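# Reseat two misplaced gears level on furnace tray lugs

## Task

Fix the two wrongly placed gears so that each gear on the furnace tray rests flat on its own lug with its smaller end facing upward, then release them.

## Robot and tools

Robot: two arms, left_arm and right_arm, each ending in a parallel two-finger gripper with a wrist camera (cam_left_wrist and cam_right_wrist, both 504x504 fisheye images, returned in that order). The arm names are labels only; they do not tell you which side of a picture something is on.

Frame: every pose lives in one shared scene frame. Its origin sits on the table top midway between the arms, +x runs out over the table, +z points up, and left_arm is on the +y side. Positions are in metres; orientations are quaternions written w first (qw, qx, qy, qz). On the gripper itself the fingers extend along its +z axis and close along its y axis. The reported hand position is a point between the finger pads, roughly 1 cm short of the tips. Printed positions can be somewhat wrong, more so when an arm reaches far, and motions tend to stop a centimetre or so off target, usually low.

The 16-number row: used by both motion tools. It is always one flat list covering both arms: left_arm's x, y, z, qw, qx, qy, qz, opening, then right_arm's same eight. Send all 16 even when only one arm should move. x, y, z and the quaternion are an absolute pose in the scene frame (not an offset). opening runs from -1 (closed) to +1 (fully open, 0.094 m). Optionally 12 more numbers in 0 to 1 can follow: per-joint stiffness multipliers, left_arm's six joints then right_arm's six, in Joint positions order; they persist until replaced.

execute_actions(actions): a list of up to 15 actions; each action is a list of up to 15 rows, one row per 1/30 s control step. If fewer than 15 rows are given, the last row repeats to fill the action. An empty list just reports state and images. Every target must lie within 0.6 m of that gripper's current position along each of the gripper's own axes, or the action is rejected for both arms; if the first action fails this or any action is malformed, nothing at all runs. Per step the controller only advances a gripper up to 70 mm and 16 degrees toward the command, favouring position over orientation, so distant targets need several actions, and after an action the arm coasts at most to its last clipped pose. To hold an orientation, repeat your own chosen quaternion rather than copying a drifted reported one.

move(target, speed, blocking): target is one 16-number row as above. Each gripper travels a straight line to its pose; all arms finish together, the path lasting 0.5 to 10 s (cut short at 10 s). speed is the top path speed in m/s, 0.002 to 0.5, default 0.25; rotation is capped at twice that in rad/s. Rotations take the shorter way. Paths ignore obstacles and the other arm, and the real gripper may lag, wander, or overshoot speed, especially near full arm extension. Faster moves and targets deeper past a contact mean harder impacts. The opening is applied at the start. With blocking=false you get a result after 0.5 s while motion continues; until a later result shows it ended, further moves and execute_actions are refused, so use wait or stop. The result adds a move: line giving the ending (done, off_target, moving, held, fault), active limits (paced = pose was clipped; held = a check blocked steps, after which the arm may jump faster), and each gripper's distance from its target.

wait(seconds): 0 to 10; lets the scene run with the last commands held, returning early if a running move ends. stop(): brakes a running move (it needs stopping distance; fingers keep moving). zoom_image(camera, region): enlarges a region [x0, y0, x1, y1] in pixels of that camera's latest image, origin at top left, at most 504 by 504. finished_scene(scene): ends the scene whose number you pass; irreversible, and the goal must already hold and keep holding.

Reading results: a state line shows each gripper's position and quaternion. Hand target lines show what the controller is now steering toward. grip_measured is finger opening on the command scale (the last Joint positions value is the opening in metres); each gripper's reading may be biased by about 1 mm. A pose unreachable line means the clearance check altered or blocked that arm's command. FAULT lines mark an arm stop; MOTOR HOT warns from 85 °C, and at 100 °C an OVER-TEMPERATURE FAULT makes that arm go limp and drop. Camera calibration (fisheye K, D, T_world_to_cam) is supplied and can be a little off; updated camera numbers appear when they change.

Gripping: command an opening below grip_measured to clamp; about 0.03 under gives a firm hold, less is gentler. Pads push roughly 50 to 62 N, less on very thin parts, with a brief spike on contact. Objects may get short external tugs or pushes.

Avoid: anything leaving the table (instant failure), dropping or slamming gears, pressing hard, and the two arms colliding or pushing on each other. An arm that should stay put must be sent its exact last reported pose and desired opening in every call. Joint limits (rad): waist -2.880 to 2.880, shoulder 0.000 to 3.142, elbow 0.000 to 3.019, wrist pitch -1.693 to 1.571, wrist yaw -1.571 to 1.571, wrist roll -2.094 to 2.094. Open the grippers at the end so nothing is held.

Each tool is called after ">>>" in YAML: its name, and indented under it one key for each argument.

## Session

>>> execute_actions:
  actions: []

Scene clock: 0.00 s.
left_arm: end_effector_position=(+0.3541, +0.7575, +0.1268) grip_measured=+1.000 end_effector_quat_wxyz=(+0.093, -0.502, +0.859, +0.024) | right_arm: end_effector_position=(+0.4643, -0.1794, +0.3286) grip_measured=+1.000 end_effector_quat_wxyz=(+0.645, -0.187, +0.714, +0.198)
Joint positions: left_arm=[ 1.028  1.749  1.422 -1.052  0.017 -0.185  0.094] | right_arm=[ 0.058  1.088  0.7    0.272 -0.667 -0.03   0.094]
Joint velocities: left_arm=[ 0.024 -0.024 -0.017  0.002  0.022 -0.007  0.   ] | right_arm=[-0.005 -0.015 -0.007 -0.027 -0.066 -0.037  0.   ]
Hand target (left_arm): +0.360, +0.765, +0.141; +0.109, -0.501, +0.858, +0.030
Hand target (right_arm): +0.469, -0.180, +0.344; +0.655, -0.191, +0.705, +0.194
Joint stiffness scale: left_arm=[1. 1. 1. 1. 1. 1.] | right_arm=[1. 1. 1. 1. 1. 1.]
camera_calibration (this result's frames):
cam_left_wrist: T_world_to_cam=[[0.868407, -0.494676, 0.0341263, 0.06607], [-0.459072, -0.776077, 0.432386, 0.697345], [-0.187406, -0.391153, -0.901043, 0.60035], [0, 0, 0, 1]] pos_world=[0.375266, 0.808706, 0.237164]
cam_right_wrist: T_world_to_cam=[[0.526933, -0.849683, -0.0194928, -0.39136], [-0.56697, -0.334336, -0.752837, 0.455011], [0.633156, 0.407746, -0.657918, 0.119496], [0, 0, 0, 1]] pos_world=[0.388538, -0.229129, 0.41354]

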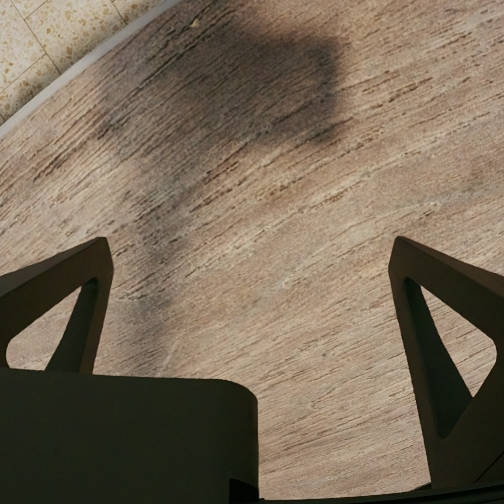

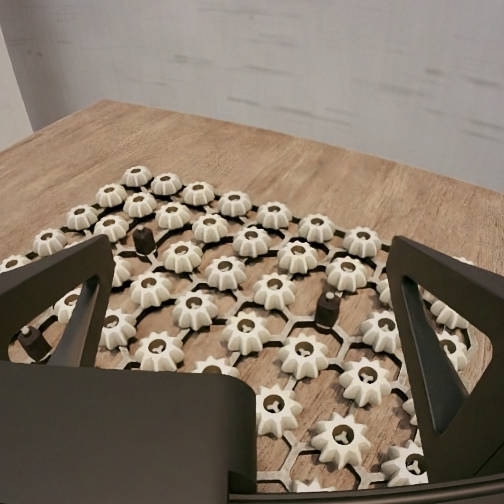

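>>> move:
  target: [0.38,0.17,0.39,0.3827,0,0.9239,0,1,0.38,-0.17,0.38,0.3827,0,0.9239,0,1]
  speed: 0.4

Scene clock: 2.53 s.
left_arm: end_effector_position=(+0.3778, +0.1598, +0.3745) grip_measured=+1.000 end_effector_quat_wxyz=(+0.368, +0.010, +0.930, -0.010) | right_arm: end_effector_position=(+0.3712, -0.1766, +0.3547) grip_measured=+1.000 end_effector_quat_wxyz=(+0.370, -0.006, +0.929, -0.009)
Joint positions: left_arm=[-0.386  1.049  1.218 -1.052 -0.336 -0.397  0.094] | right_arm=[ 0.384  0.913  1.077 -0.989  0.155  0.135  0.094]
Joint velocities: left_arm=[ 0.005 -0.005  0.007 -0.002  0.051 -0.007  0.   ] | right_arm=[-0.005 -0.005  0.007  0.017  0.022  0.066  0.   ]
Hand target (left_arm): +0.384, +0.161, +0.394; +0.376, -0.000, +0.926, -0.013
Hand target (right_arm): +0.379, -0.173, +0.379; +0.386, -0.000, +0.922, -0.004
Off the commanded pose (left_arm): 0.019 m, 2 deg.
Off the commanded pose (right_arm): 0.028 m, 2 deg.
Joint stiffness scale: left_arm=[1. 1. 1. 1. 1. 1.] | right_arm=[1. 1. 1. 1. 1. 1.]
move: off_target (left_arm, right_arm); limits=paced
camera_calibration (this result's frames):
cam_left_wrist: T_world_to_cam=[[-0.015733, -0.999866, -0.00445697, 0.17055], [-0.992567, 0.0161558, -0.120622, 0.419344], [0.120678, 0.00252609, -0.992688, 0.449243], [0, 0, 0, 1]] pos_world=[0.364697, 0.162617, 0.497301]
cam_right_wrist: T_world_to_cam=[[0.0221716, -0.999167, 0.0342708, -0.197542], [-0.991236, -0.026435, -0.12943, 0.413532], [0.130228, -0.0311008, -0.990996, 0.421733], [0, 0, 0, 1]] pos_world=[0.359366, -0.17333, 0.478229]

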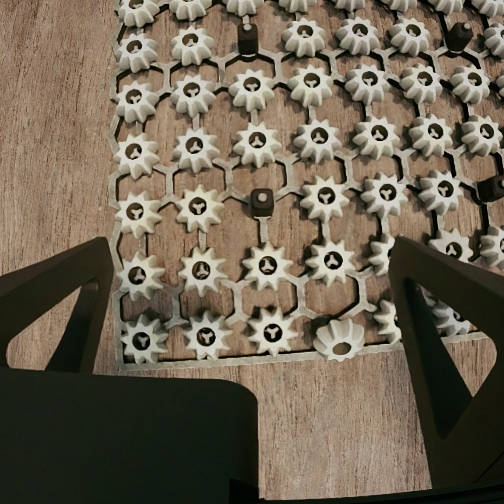

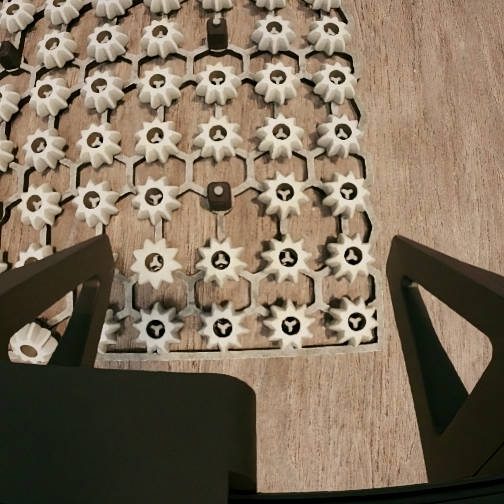

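>>> zoom_image:
  camera: "cam_left_wrist"
  region: [230, 220, 410, 400]

>>> zoom_image:
  camera: "cam_right_wrist"
  region: [90, 170, 280, 360]

Region (230, 220, 410, 400) of cam_left_wrist's 504x504 image, scaled by 2.800, with more detail than that image has.

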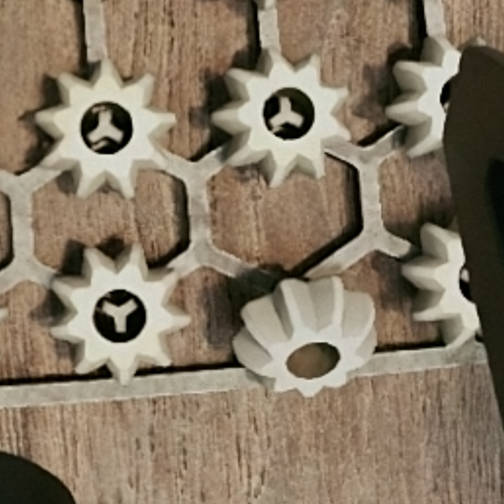

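Region (90, 170, 280, 360) of cam_right_wrist's 504x504 image, scaled by 2.653, with more detail than that image has.

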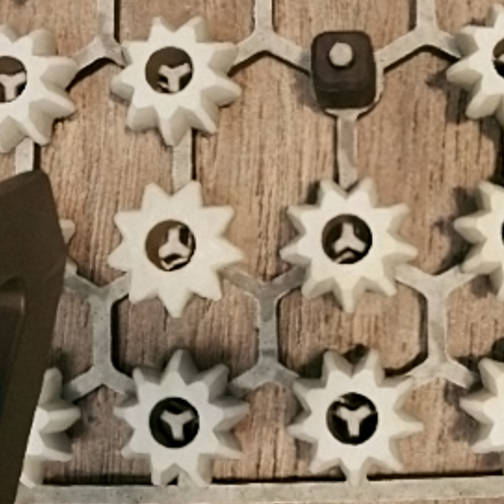

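>>> zoom_image:
  camera: "cam_left_wrist"
  region: [100, 0, 350, 250]

>>> zoom_image:
  camera: "cam_left_wrist"
  region: [270, 0, 504, 260]

>>> zoom_image:
  camera: "cam_right_wrist"
  region: [130, 0, 390, 260]

>>> zoom_image:
  camera: "cam_left_wrist"
  region: [100, 190, 300, 390]

>>> zoom_image:
  camera: "cam_right_wrist"
  region: [190, 160, 400, 370]

Region (100, 0, 350, 250) of cam_left_wrist's 504x504 image, scaled by 2.016, with more detail than that image has.

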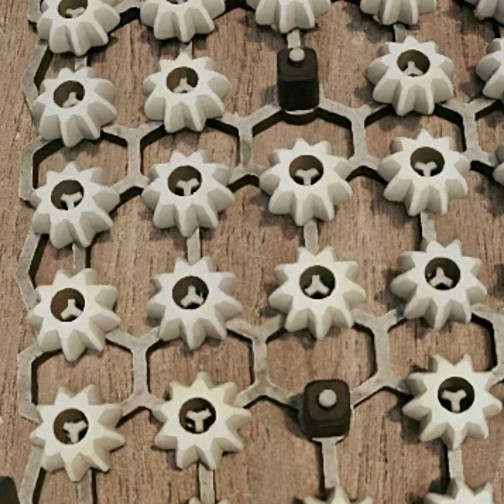

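Region (270, 0, 504, 260) of cam_left_wrist's 504x504 image, scaled by 1.938, with more detail than that image has; it fills the left 454 columns of this view, and the rest is white.

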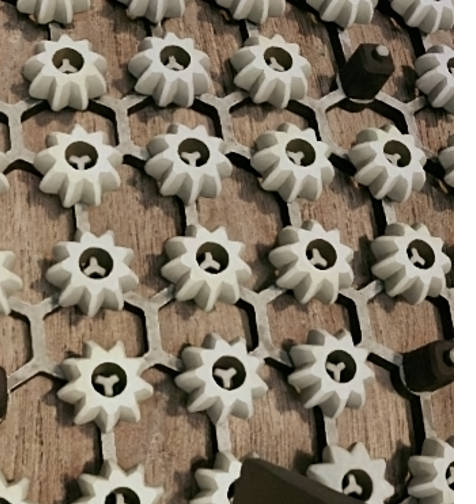

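Region (130, 0, 390, 260) of cam_right_wrist's 504x504 image, scaled by 1.938, with more detail than that image has.

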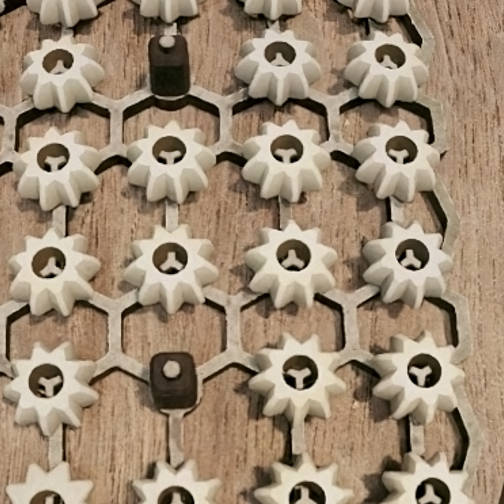

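Region (100, 190, 300, 390) of cam_left_wrist's 504x504 image, scaled by 2.520, with more detail than that image has.

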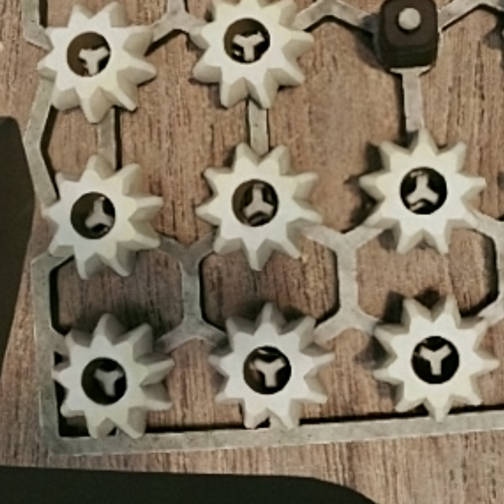

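Region (190, 160, 400, 370) of cam_right_wrist's 504x504 image, scaled by 2.400, with more detail than that image has.

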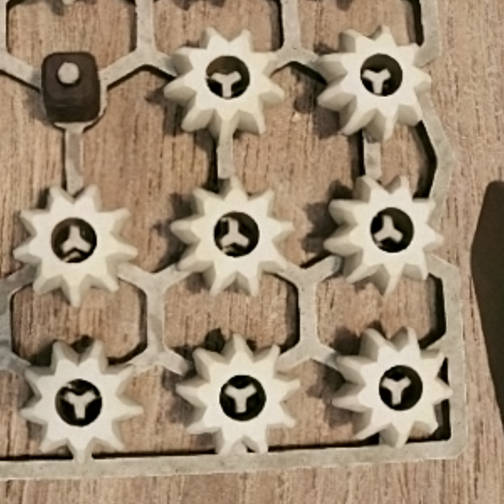

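>>> zoom_image:
  camera: "cam_right_wrist"
  region: [120, 225, 200, 305]

>>> zoom_image:
  camera: "cam_left_wrist"
  region: [300, 300, 380, 380]

>>> zoom_image:
  camera: "cam_right_wrist"
  region: [0, 300, 80, 380]

Region (120, 225, 200, 305) of cam_right_wrist's 504x504 image, scaled by 6.300, with more detail than that image has.

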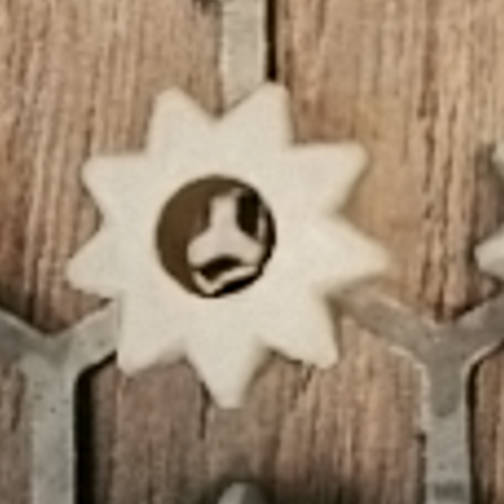

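Region (300, 300, 380, 380) of cam_left_wrist's 504x504 image, scaled by 6.300, with more detail than that image has.

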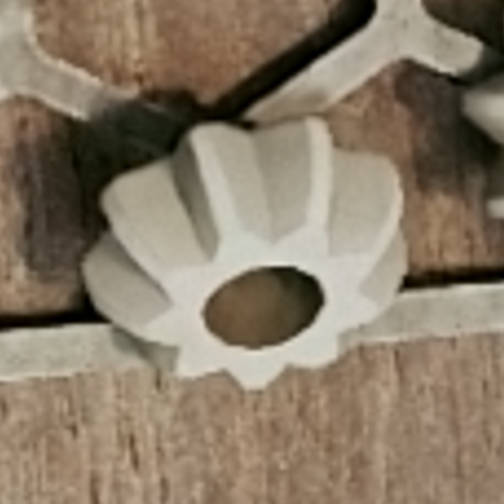

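Region (0, 300, 80, 380) of cam_right_wrist's 504x504 image, scaled by 6.300, with more detail than that image has.

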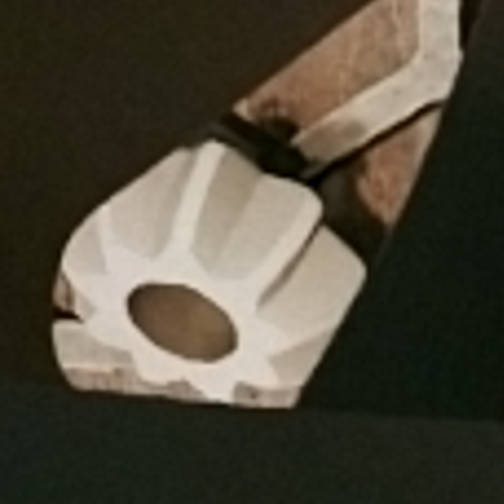

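>>> move:
  target: [0.2754,0.0654,0.0934,0.3583,0.0244,0.9333,-0.0094,0.5,0.405,-0.0845,0.088,0,0.4011,0.916,0,0.55]
  speed: 0.35

Scene clock: 17.27 s.
left_arm: end_effector_position=(+0.2720, +0.0669, +0.0916) grip_measured=+0.502 end_effector_quat_wxyz=(+0.348, +0.028, +0.937, -0.002) | right_arm: end_effector_position=(+0.3858, -0.0935, +0.0774) grip_measured=+0.552 end_effector_quat_wxyz=(-0.010, +0.395, +0.919, -0.017)
Joint positions: left_arm=[-0.828  1.241  0.618 -0.482 -0.557 -0.786  0.071] | right_arm=[ 0.512  1.587  1.082 -1.103  0.011  1.148  0.073]
Joint velocities: left_arm=[-0.015 -0.015 -0.012  0.002  0.022  0.007 -0.   ] | right_arm=[-0.005 -0.005 -0.012 -0.002 -0.066 -0.007 -0.   ]
Hand target (left_arm): +0.274, +0.063, +0.091; +0.353, +0.023, +0.935, -0.010
Hand target (right_arm): +0.403, -0.085, +0.092; +0.003, +0.399, +0.917, -0.003
Off the commanded pose (left_arm): 0.004 m, 2 deg.
Off the commanded pose (right_arm): 0.024 m, 2 deg.
Joint stiffness scale: left_arm=[1. 1. 1. 1. 1. 1.] | right_arm=[1. 1. 1. 1. 1. 1.]
move: off_target (right_arm)
camera_calibration (this result's frames):
cam_left_wrist: T_world_to_cam=[[-0.04545, -0.998497, -0.0306316, 0.0851578], [-0.995859, 0.0477041, -0.0773926, 0.276557], [0.0787375, 0.0269872, -0.99653, 0.19151], [0, 0, 0, 1]] pos_world=[0.264203, 0.0666686, 0.214857]
cam_right_wrist: T_world_to_cam=[[-0.70946, -0.703863, 0.0352488, 0.204537], [-0.552923, 0.586938, 0.591422, 0.22676], [-0.436969, 0.400101, -0.805591, 0.392437], [0, 0, 0, 1]] pos_world=[0.441975, -0.146143, 0.174823]

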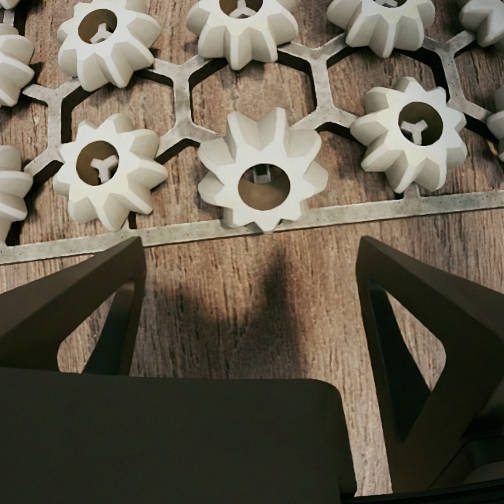

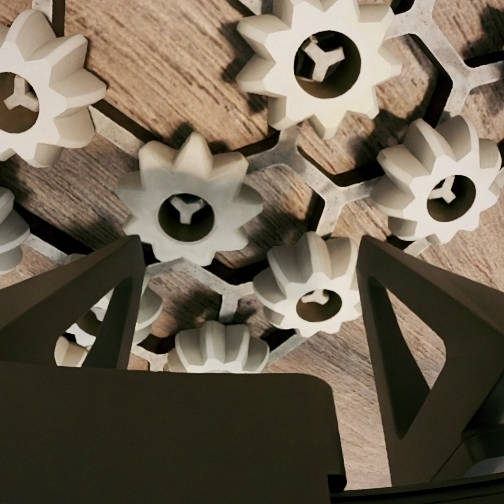

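>>> zoom_image:
  camera: "cam_left_wrist"
  region: [185, 95, 345, 255]

>>> zoom_image:
  camera: "cam_right_wrist"
  region: [105, 120, 275, 290]

Region (185, 95, 345, 255) of cam_left_wrist's 504x504 image, scaled by 3.150, with more detail than that image has.

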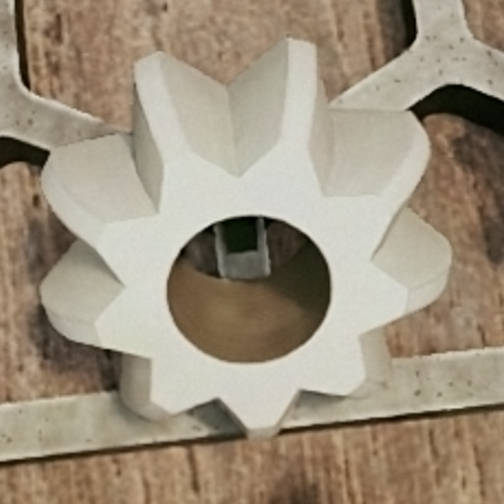

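Region (105, 120, 275, 290) of cam_right_wrist's 504x504 image, scaled by 2.965, with more detail than that image has.

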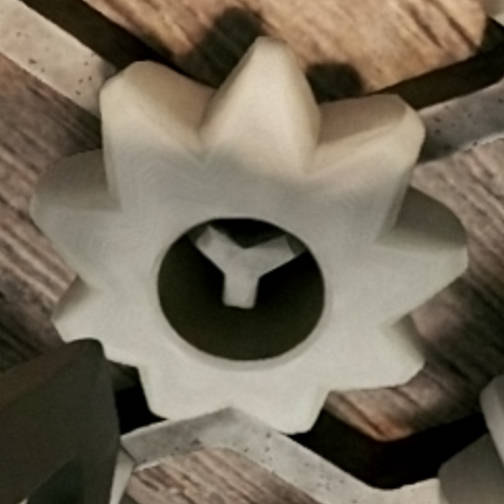

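>>> zoom_image:
  camera: "cam_right_wrist"
  region: [270, 5, 390, 125]

>>> zoom_image:
  camera: "cam_right_wrist"
  region: [0, 45, 100, 145]

>>> zoom_image:
  camera: "cam_left_wrist"
  region: [50, 110, 170, 230]

>>> zoom_image:
  camera: "cam_left_wrist"
  region: [355, 70, 475, 190]

Region (270, 5, 390, 125) of cam_right_wrist's 504x504 image, scaled by 4.200, with more detail than that image has.

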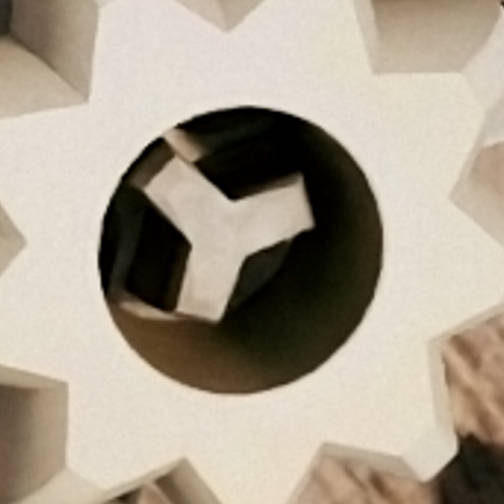

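Region (0, 45, 100, 145) of cam_right_wrist's 504x504 image, scaled by 5.040, with more detail than that image has.

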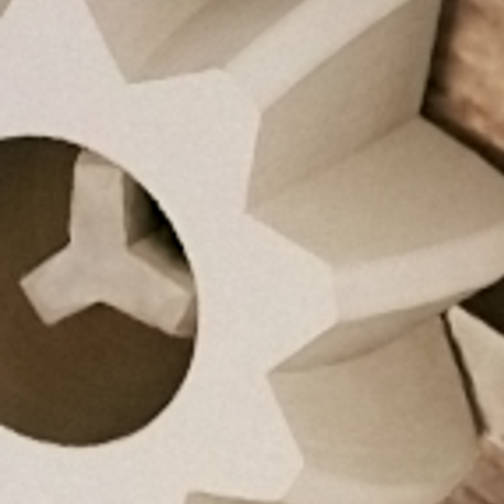

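Region (50, 110, 170, 230) of cam_left_wrist's 504x504 image, scaled by 4.200, with more detail than that image has.

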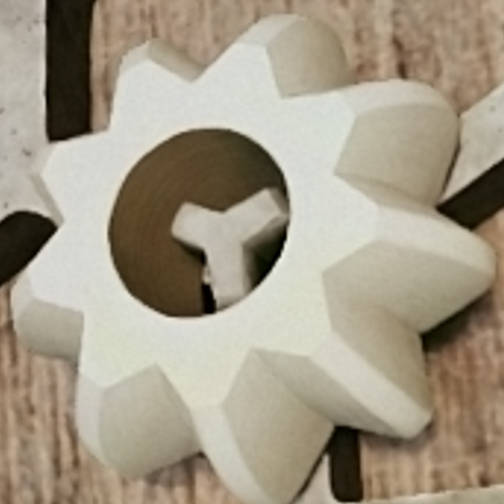

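Region (355, 70, 475, 190) of cam_left_wrist's 504x504 image, scaled by 4.200, with more detail than that image has.

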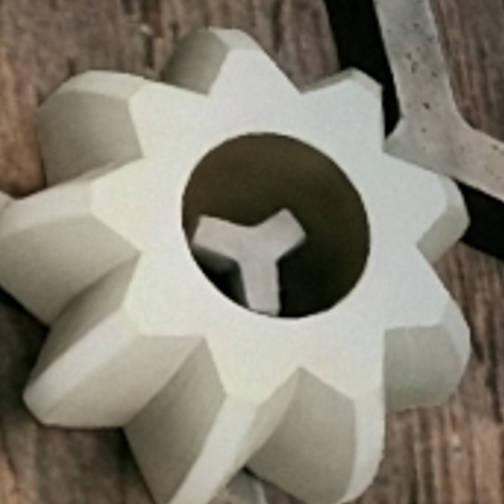

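>>> zoom_image:
  camera: "cam_left_wrist"
  region: [100, 220, 400, 320]

>>> zoom_image:
  camera: "cam_right_wrist"
  region: [100, 220, 400, 320]

Region (100, 220, 400, 320) of cam_left_wrist's 504x504 image, scaled by 1.680, with more detail than that image has.

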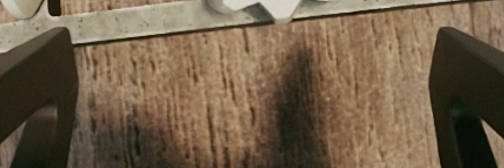

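Region (100, 220, 400, 320) of cam_right_wrist's 504x504 image, scaled by 1.680, with more detail than that image has.

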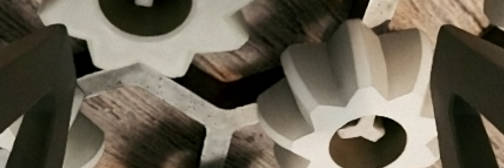

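>>> execute_actions:
  actions:
    - [[0.2759,0.0653,0.0927,0.3581,0.0230,0.9334,-0.0096,0.5,0.4050,-0.0843,0.0874,0.0002,0.4006,0.9162,0.0002,0.55],[0.2766,0.0651,0.0916,0.3577,0.0209,0.9335,-0.0100,0.5,0.4050,-0.0839,0.0866,0.0005,0.3997,0.9166,0.0005,0.55],[0.2776,0.0648,0.0902,0.3573,0.0182,0.9336,-0.0104,0.5,0.4049,-0.0834,0.0855,0.0009,0.3986,0.9170,0.0008,0.55],[0.2787,0.0645,0.0886,0.3568,0.0150,0.9337,-0.0109,0.5,0.4049,-0.0828,0.0842,0.0013,0.3974,0.9176,0.0013,0.55],[0.2798,0.0643,0.0870,0.3563,0.0118,0.9339,-0.0114,0.5,0.4049,-0.0823,0.0829,0.0018,0.3961,0.9181,0.0017,0.55],[0.2809,0.0640,0.0854,0.3557,0.0086,0.9341,-0.0119,0.5,0.4048,-0.0817,0.0816,0.0022,0.3949,0.9186,0.0021,0.55],[0.2821,0.0637,0.0838,0.3552,0.0054,0.9342,-0.0124,0.5,0.4048,-0.0811,0.0803,0.0027,0.3936,0.9192,0.0025,0.55],[0.2832,0.0634,0.0821,0.3547,0.0022,0.9344,-0.0129,0.5,0.4048,-0.0806,0.0790,0.0031,0.3924,0.9197,0.0030,0.55],[0.2843,0.0631,0.0805,0.3542,-0.0010,0.9345,-0.0134,0.5,0.4047,-0.0800,0.0778,0.0036,0.3911,0.9202,0.0034,0.55],[0.2854,0.0628,0.0789,0.3537,-0.0042,0.9347,-0.0139,0.5,0.4047,-0.0794,0.0765,0.0040,0.3899,0.9207,0.0038,0.55],[0.2865,0.0625,0.0773,0.3532,-0.0073,0.9348,-0.0144,0.5,0.4047,-0.0789,0.0752,0.0045,0.3886,0.9213,0.0043,0.55],[0.2876,0.0622,0.0757,0.3527,-0.0105,0.9350,-0.0149,0.5,0.4046,-0.0783,0.0739,0.0049,0.3873,0.9218,0.0047,0.55],[0.2888,0.0619,0.0740,0.3521,-0.0137,0.9351,-0.0155,0.5,0.4046,-0.0777,0.0726,0.0054,0.3861,0.9223,0.0051,0.55],[0.2899,0.0616,0.0724,0.3516,-0.0169,0.9353,-0.0160,0.5,0.4046,-0.0772,0.0713,0.0058,0.3848,0.9229,0.0055,0.55],[0.2910,0.0614,0.0708,0.3511,-0.0201,0.9354,-0.0165,0.5,0.4046,-0.0766,0.0700,0.0063,0.3836,0.9234,0.0060,0.55]]
    - [[0.2921,0.0611,0.0692,0.3506,-0.0233,0.9356,-0.0170,0.5,0.4045,-0.0760,0.0687,0.0067,0.3823,0.9239,0.0064,0.55],[0.2932,0.0608,0.0676,0.3501,-0.0265,0.9357,-0.0175,0.5,0.4045,-0.0755,0.0674,0.0072,0.3811,0.9244,0.0068,0.55],[0.2944,0.0605,0.0659,0.3496,-0.0297,0.9359,-0.0180,0.5,0.4045,-0.0749,0.0662,0.0076,0.3798,0.9250,0.0073,0.55],[0.2955,0.0602,0.0643,0.3490,-0.0328,0.9360,-0.0185,0.5,0.4044,-0.0743,0.0649,0.0081,0.3786,0.9255,0.0077,0.55],[0.2966,0.0599,0.0627,0.3485,-0.0360,0.9362,-0.0190,0.5,0.4044,-0.0738,0.0636,0.0085,0.3773,0.9260,0.0081,0.55],[0.2977,0.0596,0.0611,0.3480,-0.0392,0.9363,-0.0195,0.5,0.4044,-0.0732,0.0623,0.0090,0.3760,0.9266,0.0085,0.55],[0.2987,0.0594,0.0597,0.3476,-0.0420,0.9365,-0.0199,0.5,0.4043,-0.0727,0.0612,0.0094,0.3749,0.9270,0.0089,0.55],[0.2994,0.0592,0.0586,0.3472,-0.0441,0.9366,-0.0203,0.5,0.4043,-0.0723,0.0603,0.0097,0.3741,0.9274,0.0092,0.55],[0.2997,0.0591,0.0582,0.3471,-0.0449,0.9366,-0.0204,0.5,0.4043,-0.0722,0.0600,0.0098,0.3738,0.9275,0.0093,0.55]]

Scene clock: 29.13 s.
left_arm: end_effector_position=(+0.2918, +0.0659, +0.0560) grip_measured=+0.502 end_effector_quat_wxyz=(+0.342, -0.033, +0.939, -0.009) | right_arm: end_effector_position=(+0.4034, -0.0767, +0.0689) grip_measured=+0.552 end_effector_quat_wxyz=(+0.015, +0.383, +0.924, +0.012)
Joint positions: left_arm=[-0.784  1.369  0.617 -0.362 -0.547 -0.876  0.071] | right_arm=[ 0.531  1.608  1.082 -1.008  0.003  1.141  0.073]
Joint velocities: left_arm=[-0.005  0.005  0.012  0.022  0.037 -0.066 -0.001] | right_arm=[-0.005  0.005 -0.007 -0.002 -0.066 -0.037 -0.   ]
Hand target (left_arm): +0.300, +0.060, +0.058; +0.347, -0.045, +0.936, -0.020
Hand target (right_arm): +0.404, -0.072, +0.060; +0.010, +0.374, +0.927, +0.009
Off the commanded pose (left_arm): 0.011 m, 2 deg.
Off the commanded pose (right_arm): 0.010 m, 1 deg.
Joint stiffness scale: left_arm=[1. 1. 1. 1. 1. 1.] | right_arm=[1. 1. 1. 1. 1. 1.]
camera_calibration (this result's frames):
cam_left_wrist: T_world_to_cam=[[0.063616, -0.997684, 0.0240719, 0.0490415], [-0.995846, -0.0650362, -0.0637213, 0.30024], [0.0651392, -0.0199183, -0.997677, 0.161692], [0, 0, 0, 1]] pos_world=[0.28534, 0.071675, 0.179268]
cam_right_wrist: T_world_to_cam=[[-0.690684, -0.722292, -0.0353598, 0.224981], [-0.606948, 0.552417, 0.571357, 0.252153], [-0.393153, 0.416089, -0.819939, 0.371096], [0, 0, 0, 1]] pos_world=[0.454332, -0.131201, 0.168162]

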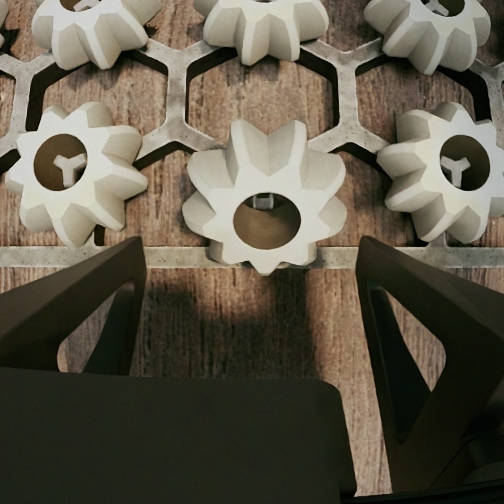

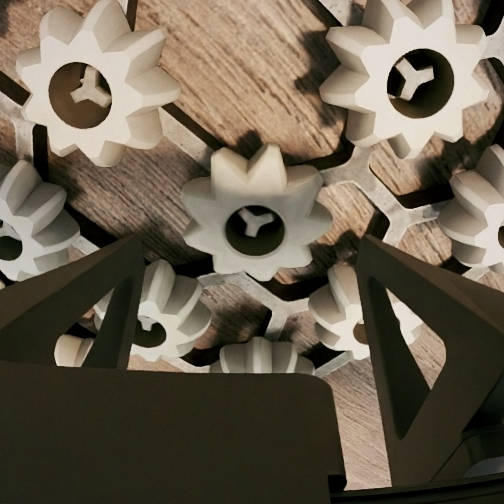

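>>> execute_actions:
  actions: []

Scene clock: 30.57 s.
left_arm: end_effector_position=(+0.2919, +0.0658, +0.0561) grip_measured=+0.502 end_effector_quat_wxyz=(+0.342, -0.035, +0.939, -0.010) | right_arm: end_effector_position=(+0.4035, -0.0766, +0.0689) grip_measured=+0.552 end_effector_quat_wxyz=(+0.015, +0.382, +0.924, +0.012)
Joint positions: left_arm=[-0.784  1.369  0.617 -0.362 -0.547 -0.881  0.071] | right_arm=[ 0.531  1.608  1.082 -1.007  0.003  1.14   0.073]
Joint velocities: left_arm=[ 0.024 -0.015 -0.012 -0.002 -0.051  0.022 -0.001] | right_arm=[ 0.005 -0.024 -0.002 -0.012 -0.022  0.022  0.001]
Hand target (left_arm): +0.300, +0.060, +0.058; +0.347, -0.045, +0.936, -0.020
Hand target (right_arm): +0.404, -0.072, +0.060; +0.010, +0.374, +0.927, +0.009
Off the commanded pose (left_arm): 0.010 m, 2 deg.
Off the commanded pose (right_arm): 0.010 m, 1 deg.
Joint stiffness scale: left_arm=[1. 1. 1. 1. 1. 1.] | right_arm=[1. 1. 1. 1. 1. 1.]
camera_calibration (this result's frames):
cam_left_wrist: T_world_to_cam=[[0.0668113, -0.997389, 0.0274054, 0.0477732], [-0.995602, -0.0684493, -0.0639706, 0.300493], [0.0656795, -0.0230109, -0.997575, 0.161798], [0, 0, 0, 1]] pos_world=[0.285353, 0.0719401, 0.179319]
cam_right_wrist: T_world_to_cam=[[-0.689844, -0.723078, -0.035681, 0.224688], [-0.607791, 0.55167, 0.571183, 0.252481], [-0.393326, 0.415714, -0.820047, 0.371168], [0, 0, 0, 1]] pos_world=[0.454446, -0.131119, 0.168179]

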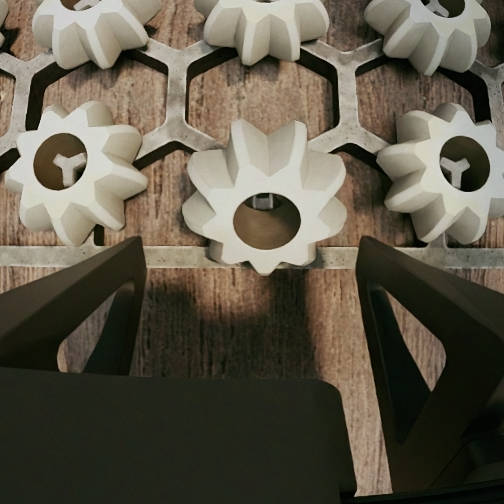

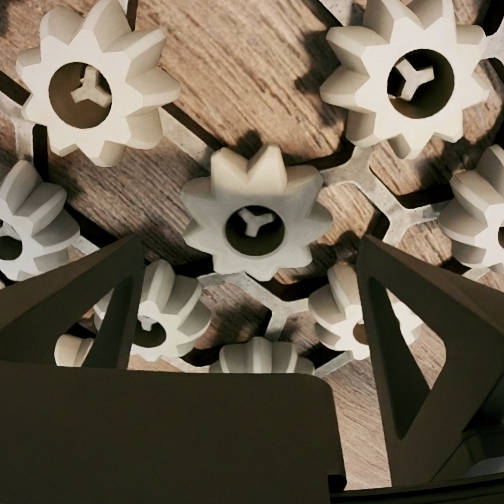

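>>> execute_actions:
  actions:
    - [[0.29988,0.05906,0.05803,0.3472,-0.0449,0.9366,-0.0205,0.5,0.40428,-0.07221,0.05973,0.0097,0.3738,0.9275,0.0092,0.55],[0.30040,0.05894,0.05755,0.3473,-0.0450,0.9365,-0.0208,0.5,0.40423,-0.07222,0.05898,0.0093,0.3738,0.9275,0.0089,0.55],[0.30120,0.05876,0.05681,0.3476,-0.0452,0.9364,-0.0212,0.5,0.40415,-0.07225,0.05781,0.0088,0.3738,0.9275,0.0084,0.55],[0.30222,0.05853,0.05585,0.3480,-0.0454,0.9362,-0.0218,0.5,0.40404,-0.07229,0.05631,0.0081,0.3738,0.9275,0.0077,0.55],[0.30341,0.05827,0.05474,0.3484,-0.0456,0.9360,-0.0224,0.5,0.40392,-0.07233,0.05457,0.0074,0.3738,0.9275,0.0070,0.55],[0.30474,0.05797,0.05350,0.3489,-0.0458,0.9358,-0.0231,0.5,0.40378,-0.07237,0.05262,0.0065,0.3738,0.9275,0.0062,0.55],[0.30616,0.05765,0.05218,0.3494,-0.0461,0.9356,-0.0239,0.5,0.40364,-0.07242,0.05055,0.0055,0.3738,0.9275,0.0053,0.55],[0.30759,0.05733,0.05085,0.3499,-0.0463,0.9354,-0.0246,0.5,0.40349,-0.07247,0.04845,0.0046,0.3738,0.9275,0.0044,0.55],[0.30901,0.05701,0.04953,0.3504,-0.0466,0.9352,-0.0254,0.5,0.40335,-0.07252,0.04638,0.0037,0.3738,0.9275,0.0035,0.55],[0.31034,0.05671,0.04829,0.3508,-0.0468,0.9350,-0.0261,0.5,0.40321,-0.07256,0.04443,0.0028,0.3738,0.9275,0.0027,0.55],[0.31153,0.05645,0.04718,0.3513,-0.0470,0.9348,-0.0267,0.5,0.40309,-0.07260,0.04269,0.0020,0.3738,0.9275,0.0020,0.55],[0.31255,0.05622,0.04622,0.3516,-0.0472,0.9347,-0.0273,0.5,0.40298,-0.07264,0.04119,0.0013,0.3738,0.9275,0.0013,0.55],[0.31335,0.05604,0.04548,0.3519,-0.0474,0.9345,-0.0277,0.5,0.40290,-0.07267,0.04002,0.0008,0.3738,0.9275,0.0008,0.55],[0.31387,0.05592,0.04500,0.3521,-0.0475,0.9345,-0.0280,0.5,0.40285,-0.07268,0.03927,0.0005,0.3738,0.9275,0.0005,0.55],[0.31405,0.05588,0.04483,0.3521,-0.0475,0.9344,-0.0281,0.5,0.40283,-0.07269,0.03900,0.0004,0.3738,0.9275,0.0004,0.55]]

>>> wait:
  seconds: 0.5

Scene clock: 38.87 s.
left_arm: end_effector_position=(+0.3052, +0.0626, +0.0451) grip_measured=+0.502 end_effector_quat_wxyz=(+0.347, -0.046, +0.937, -0.021) | right_arm: end_effector_position=(+0.4063, -0.0756, +0.0531) grip_measured=+0.552 end_effector_quat_wxyz=(+0.009, +0.382, +0.924, +0.007)
Joint positions: left_arm=[-0.757  1.418  0.617 -0.279 -0.535 -0.871  0.071] | right_arm=[ 0.531  1.645  1.082 -0.984  0.003  1.14   0.073]
Joint velocities: left_arm=[ 0.044  0.122 -0.012  0.12  -0.051  0.066  0.   ] | right_arm=[-0.005  0.083 -0.002  0.051  0.022 -0.007  0.   ]
Hand target (left_arm): +0.314, +0.057, +0.045; +0.352, -0.047, +0.934, -0.028
Hand target (right_arm): +0.402, -0.073, +0.040; +0.001, +0.374, +0.928, +0.000
Off the commanded pose (left_arm): 0.011 m, 1 deg.
Off the commanded pose (right_arm): 0.015 m, 2 deg.
Joint stiffness scale: left_arm=[1. 1. 1. 1. 1. 1.] | right_arm=[1. 1. 1. 1. 1. 1.]
camera_calibration (this result's frames):
cam_left_wrist: T_world_to_cam=[[0.080098, -0.995216, 0.0559324, 0.0385257], [-0.993793, -0.0840775, -0.0728461, 0.313593], [0.0772003, -0.0497504, -0.995774, 0.147903], [0, 0, 0, 1]] pos_world=[0.297142, 0.0720658, 0.167967]
cam_right_wrist: T_world_to_cam=[[-0.690249, -0.723228, -0.0223115, 0.226263], [-0.599786, 0.554643, 0.57674, 0.259318], [-0.40474, 0.411476, -0.816623, 0.363015], [0, 0, 0, 1]] pos_world=[0.45864, -0.129561, 0.151936]

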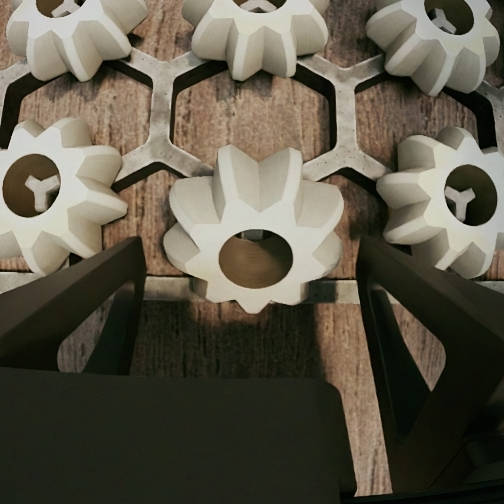

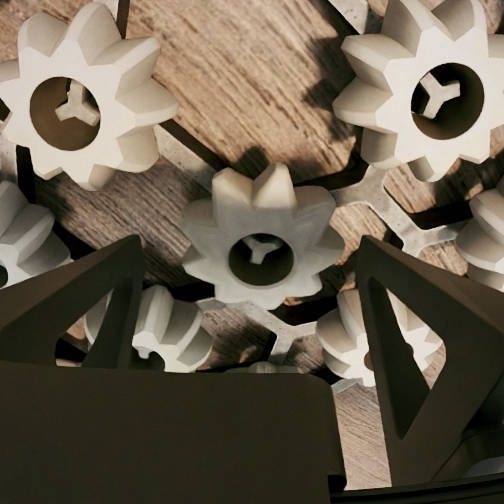

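Scene clock: 39.37 s.
left_arm: end_effector_position=(+0.3062, +0.0624, +0.0434) grip_measured=+0.502 end_effector_quat_wxyz=(+0.347, -0.045, +0.937, -0.021) | right_arm: end_effector_position=(+0.4063, -0.0756, +0.0501) grip_measured=+0.552 end_effector_quat_wxyz=(+0.007, +0.382, +0.924, +0.005)
Joint positions: left_arm=[-0.755  1.424  0.617 -0.272 -0.534 -0.866  0.071] | right_arm=[ 0.531  1.653  1.082 -0.982  0.003  1.14   0.073]
Joint velocities: left_arm=[-0.005 -0.005 -0.012 -0.002 -0.051  0.037  0.   ] | right_arm=[-0.005 -0.024 -0.002 -0.002  0.037 -0.007  0.001]
Hand target (left_arm): +0.314, +0.057, +0.045; +0.352, -0.047, +0.934, -0.028
Hand target (right_arm): +0.402, -0.073, +0.040; +0.001, +0.374, +0.928, +0.000
Off the commanded pose (left_arm): 0.010 m, 1 deg.
Off the commanded pose (right_arm): 0.012 m, 1 deg.
Joint stiffness scale: left_arm=[1. 1. 1. 1. 1. 1.] | right_arm=[1. 1. 1. 1. 1. 1.]
wait: 0.50 s; at rest by 0.23 s
camera_calibration (this result's frames):
cam_left_wrist: T_world_to_cam=[[0.0778808, -0.995497, 0.0540446, 0.0391214], [-0.993961, -0.0817354, -0.0732139, 0.314355], [0.0773016, -0.0480163, -0.995851, 0.146065], [0, 0, 0, 1]] pos_world=[0.298119, 0.0716527, 0.16636]
cam_right_wrist: T_world_to_cam=[[-0.690342, -0.723263, -0.0178537, 0.225998], [-0.5971, 0.55564, 0.578564, 0.259975], [-0.408533, 0.410067, -0.815442, 0.361887], [0, 0, 0, 1]] pos_world=[0.45909, -0.129394, 0.14872]

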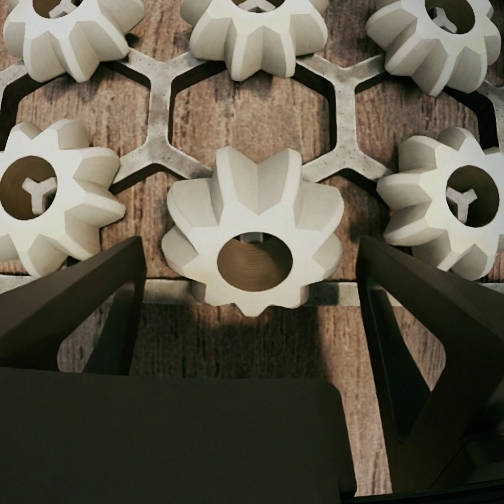

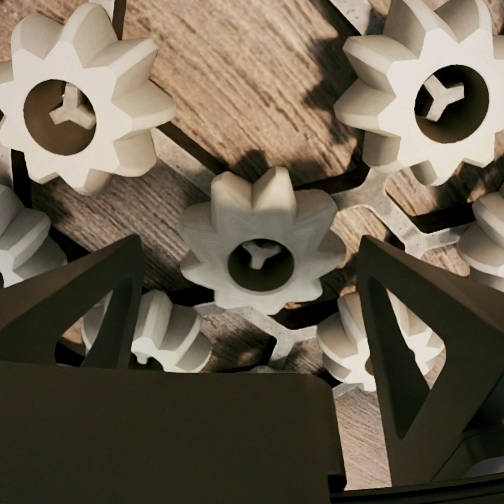

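>>> zoom_image:
  camera: "cam_left_wrist"
  region: [120, 120, 390, 340]

Region (120, 120, 390, 340) of cam_left_wrist's 504x504 image, scaled by 1.867, with more detail than that image has; it fills the top 411 rows of this view, and the rest is white.

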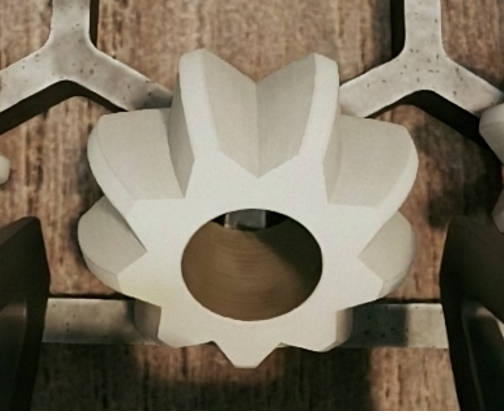

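>>> execute_actions:
  actions:
    - [[0.31415,0.05587,0.04474,0.3521,-0.0472,0.9344,-0.0280,0.5,0.40277,-0.07272,0.03920,0.0001,0.3738,0.9275,0.0001,0.55],[0.31442,0.05584,0.04450,0.3523,-0.0463,0.9344,-0.0278,0.5,0.40260,-0.07278,0.03973,-0.0007,0.3738,0.9275,-0.0006,0.55],[0.31483,0.05579,0.04413,0.3525,-0.0449,0.9344,-0.0274,0.5,0.40232,-0.07289,0.04026,-0.0020,0.3738,0.9275,-0.0019,0.55],[0.31537,0.05573,0.04366,0.3527,-0.0431,0.9345,-0.0270,0.5,0.40194,-0.07304,0.04052,-0.0039,0.3738,0.9275,-0.0036,0.55],[0.31599,0.05565,0.04310,0.3530,-0.0410,0.9345,-0.0265,0.49,0.40151,-0.07321,0.04047,-0.0060,0.3738,0.9275,-0.0056,0.55],[0.31667,0.05557,0.04249,0.3533,-0.0388,0.9345,-0.0259,0.48,0.40107,-0.07338,0.04007,-0.0081,0.3738,0.9275,-0.0076,0.55],[0.31738,0.05549,0.04187,0.3536,-0.0364,0.9346,-0.0253,0.47,0.40067,-0.07354,0.03929,-0.0100,0.3738,0.9274,-0.0094,0.55],[0.31808,0.05541,0.04124,0.3539,-0.0340,0.9346,-0.0247,0.46,0.40036,-0.07366,0.03810,-0.0116,0.3738,0.9274,-0.0108,0.55],[0.31876,0.05533,0.04063,0.3542,-0.0318,0.9346,-0.0241,0.45,0.40012,-0.07375,0.03671,-0.0127,0.3738,0.9274,-0.0120,0.54],[0.31938,0.05525,0.04007,0.3545,-0.0297,0.9346,-0.0236,0.44,0.39989,-0.07384,0.03540,-0.0139,0.3738,0.9274,-0.0130,0.53],[0.31992,0.05519,0.03960,0.3547,-0.0279,0.9347,-0.0232,0.43,0.39969,-0.07392,0.03425,-0.0149,0.3738,0.9273,-0.0140,0.52],[0.32033,0.05514,0.03923,0.3549,-0.0265,0.9347,-0.0228,0.42,0.39953,-0.07398,0.03333,-0.0157,0.3738,0.9273,-0.0147,0.51],[0.32060,0.05511,0.03899,0.3551,-0.0256,0.9347,-0.0226,0.41,0.39942,-0.07403,0.03272,-0.0162,0.3738,0.9273,-0.0152,0.50],[0.32070,0.05510,0.03890,0.3551,-0.0253,0.9347,-0.0225,0.40,0.39939,-0.07404,0.03250,-0.0164,0.3738,0.9273,-0.0154,0.49],[0.32070,0.05510,0.03890,0.3551,-0.0253,0.9347,-0.0225,0.40,0.39939,-0.07404,0.03250,-0.0164,0.3738,0.9273,-0.0154,0.48]]

>>> wait:
  seconds: 0.4

Scene clock: 43.07 s.
left_arm: end_effector_position=(+0.3121, +0.0612, +0.0390) grip_measured=+0.403 end_effector_quat_wxyz=(+0.349, -0.028, +0.936, -0.018) | right_arm: end_effector_position=(+0.4011, -0.0775, +0.0414) grip_measured=+0.487 end_effector_quat_wxyz=(-0.006, +0.382, +0.924, -0.007)
Joint positions: left_arm=[-0.743  1.445  0.617 -0.235 -0.527 -0.816  0.066] | right_arm=[ 0.531  1.673  1.082 -0.997  0.003  1.14   0.07 ]
Joint velocities: left_arm=[ 0.005  0.034 -0.022  0.037  0.007  0.007 -0.003] | right_arm=[-0.005  0.103 -0.002 -0.012  0.007  0.037 -0.009]
Hand target (left_arm): +0.321, +0.056, +0.039; +0.355, -0.025, +0.934, -0.022
Hand target (right_arm): +0.399, -0.074, +0.033; -0.016, +0.373, +0.927, -0.016
Off the commanded pose (left_arm): 0.011 m, 1 deg.
Off the commanded pose (right_arm): 0.010 m, 2 deg.
Joint stiffness scale: left_arm=[1. 1. 1. 1. 1. 1.] | right_arm=[1. 1. 1. 1. 1. 1.]
camera_calibration (this result's frames):
cam_left_wrist: T_world_to_cam=[[0.0487813, -0.99807, 0.0384272, 0.0475753], [-0.995431, -0.051742, -0.0802466, 0.318735], [0.08208, -0.0343371, -0.996034, 0.138756], [0, 0, 0, 1]] pos_world=[0.303569, 0.0687399, 0.161955]
cam_right_wrist: T_world_to_cam=[[-0.690124, -0.723548, 0.0143835, 0.219456], [-0.577647, 0.562719, 0.59133, 0.255199], [-0.43595, 0.399783, -0.806301, 0.36331], [0, 0, 0, 1]] pos_world=[0.457252, -0.130064, 0.138874]

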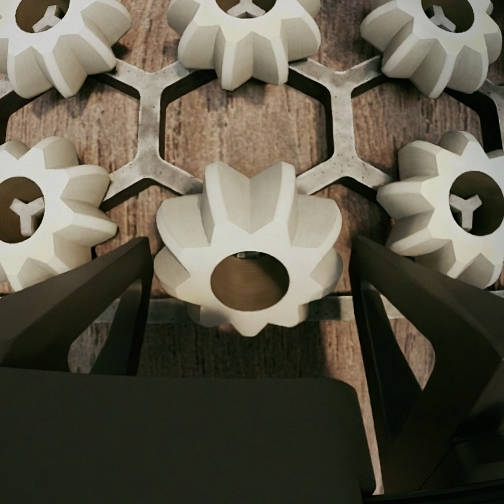

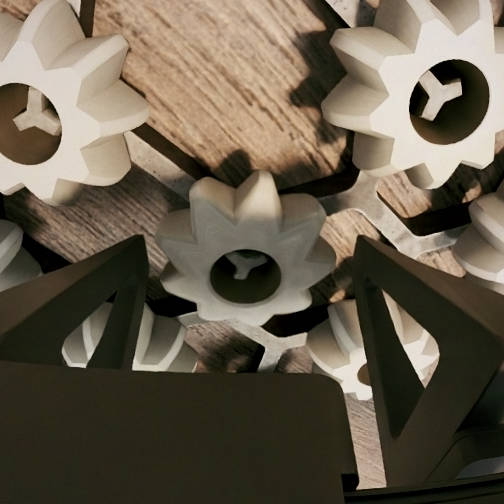

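Scene clock: 43.47 s.
left_arm: end_effector_position=(+0.3125, +0.0612, +0.0385) grip_measured=+0.402 end_effector_quat_wxyz=(+0.350, -0.023, +0.936, -0.016) | right_arm: end_effector_position=(+0.4005, -0.0777, +0.0387) grip_measured=+0.482 end_effector_quat_wxyz=(-0.008, +0.382, +0.924, -0.010)
Joint positions: left_arm=[-0.742  1.447  0.617 -0.232 -0.527 -0.804  0.066] | right_arm=[ 0.531  1.68   1.082 -0.998  0.003  1.14   0.07 ]
Joint velocities: left_arm=[-0.015 -0.005  0.007 -0.012  0.051 -0.022 -0.001] | right_arm=[-0.005 -0.005 -0.007 -0.007 -0.022 -0.022 -0.   ]
Hand target (left_arm): +0.321, +0.056, +0.039; +0.355, -0.025, +0.934, -0.022
Hand target (right_arm): +0.399, -0.074, +0.033; -0.016, +0.373, +0.927, -0.016
Off the commanded pose (left_arm): 0.010 m, 1 deg.
Off the commanded pose (right_arm): 0.007 m, 2 deg.
Joint stiffness scale: left_arm=[1. 1. 1. 1. 1. 1.] | right_arm=[1. 1. 1. 1. 1. 1.]
wait: 0.40 s; at rest by 0.23 s
camera_calibration (this result's frames):
cam_left_wrist: T_world_to_cam=[[0.04032, -0.998704, 0.0310595, 0.0505164], [-0.995778, -0.0427286, -0.081246, 0.318709], [0.0824678, -0.0276525, -0.99621, 0.137751], [0, 0, 0, 1]] pos_world=[0.303966, 0.0678781, 0.161554]
cam_right_wrist: T_world_to_cam=[[-0.690012, -0.723506, 0.0205551, 0.218602], [-0.573833, 0.564135, 0.59369, 0.255058], [-0.441134, 0.397858, -0.804431, 0.362795], [0, 0, 0, 1]] pos_world=[0.45724, -0.130068, 0.135925]

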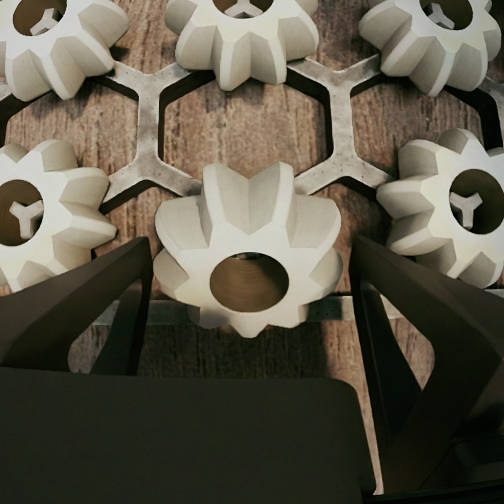

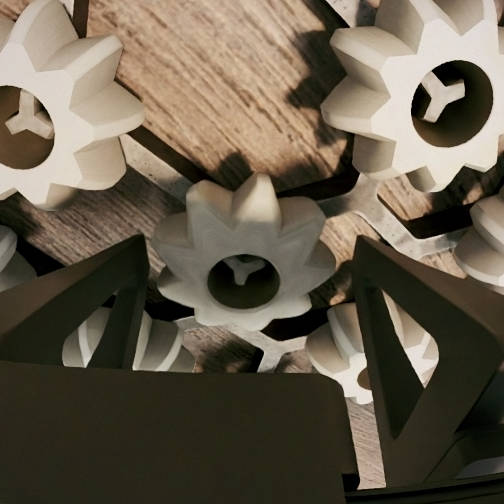

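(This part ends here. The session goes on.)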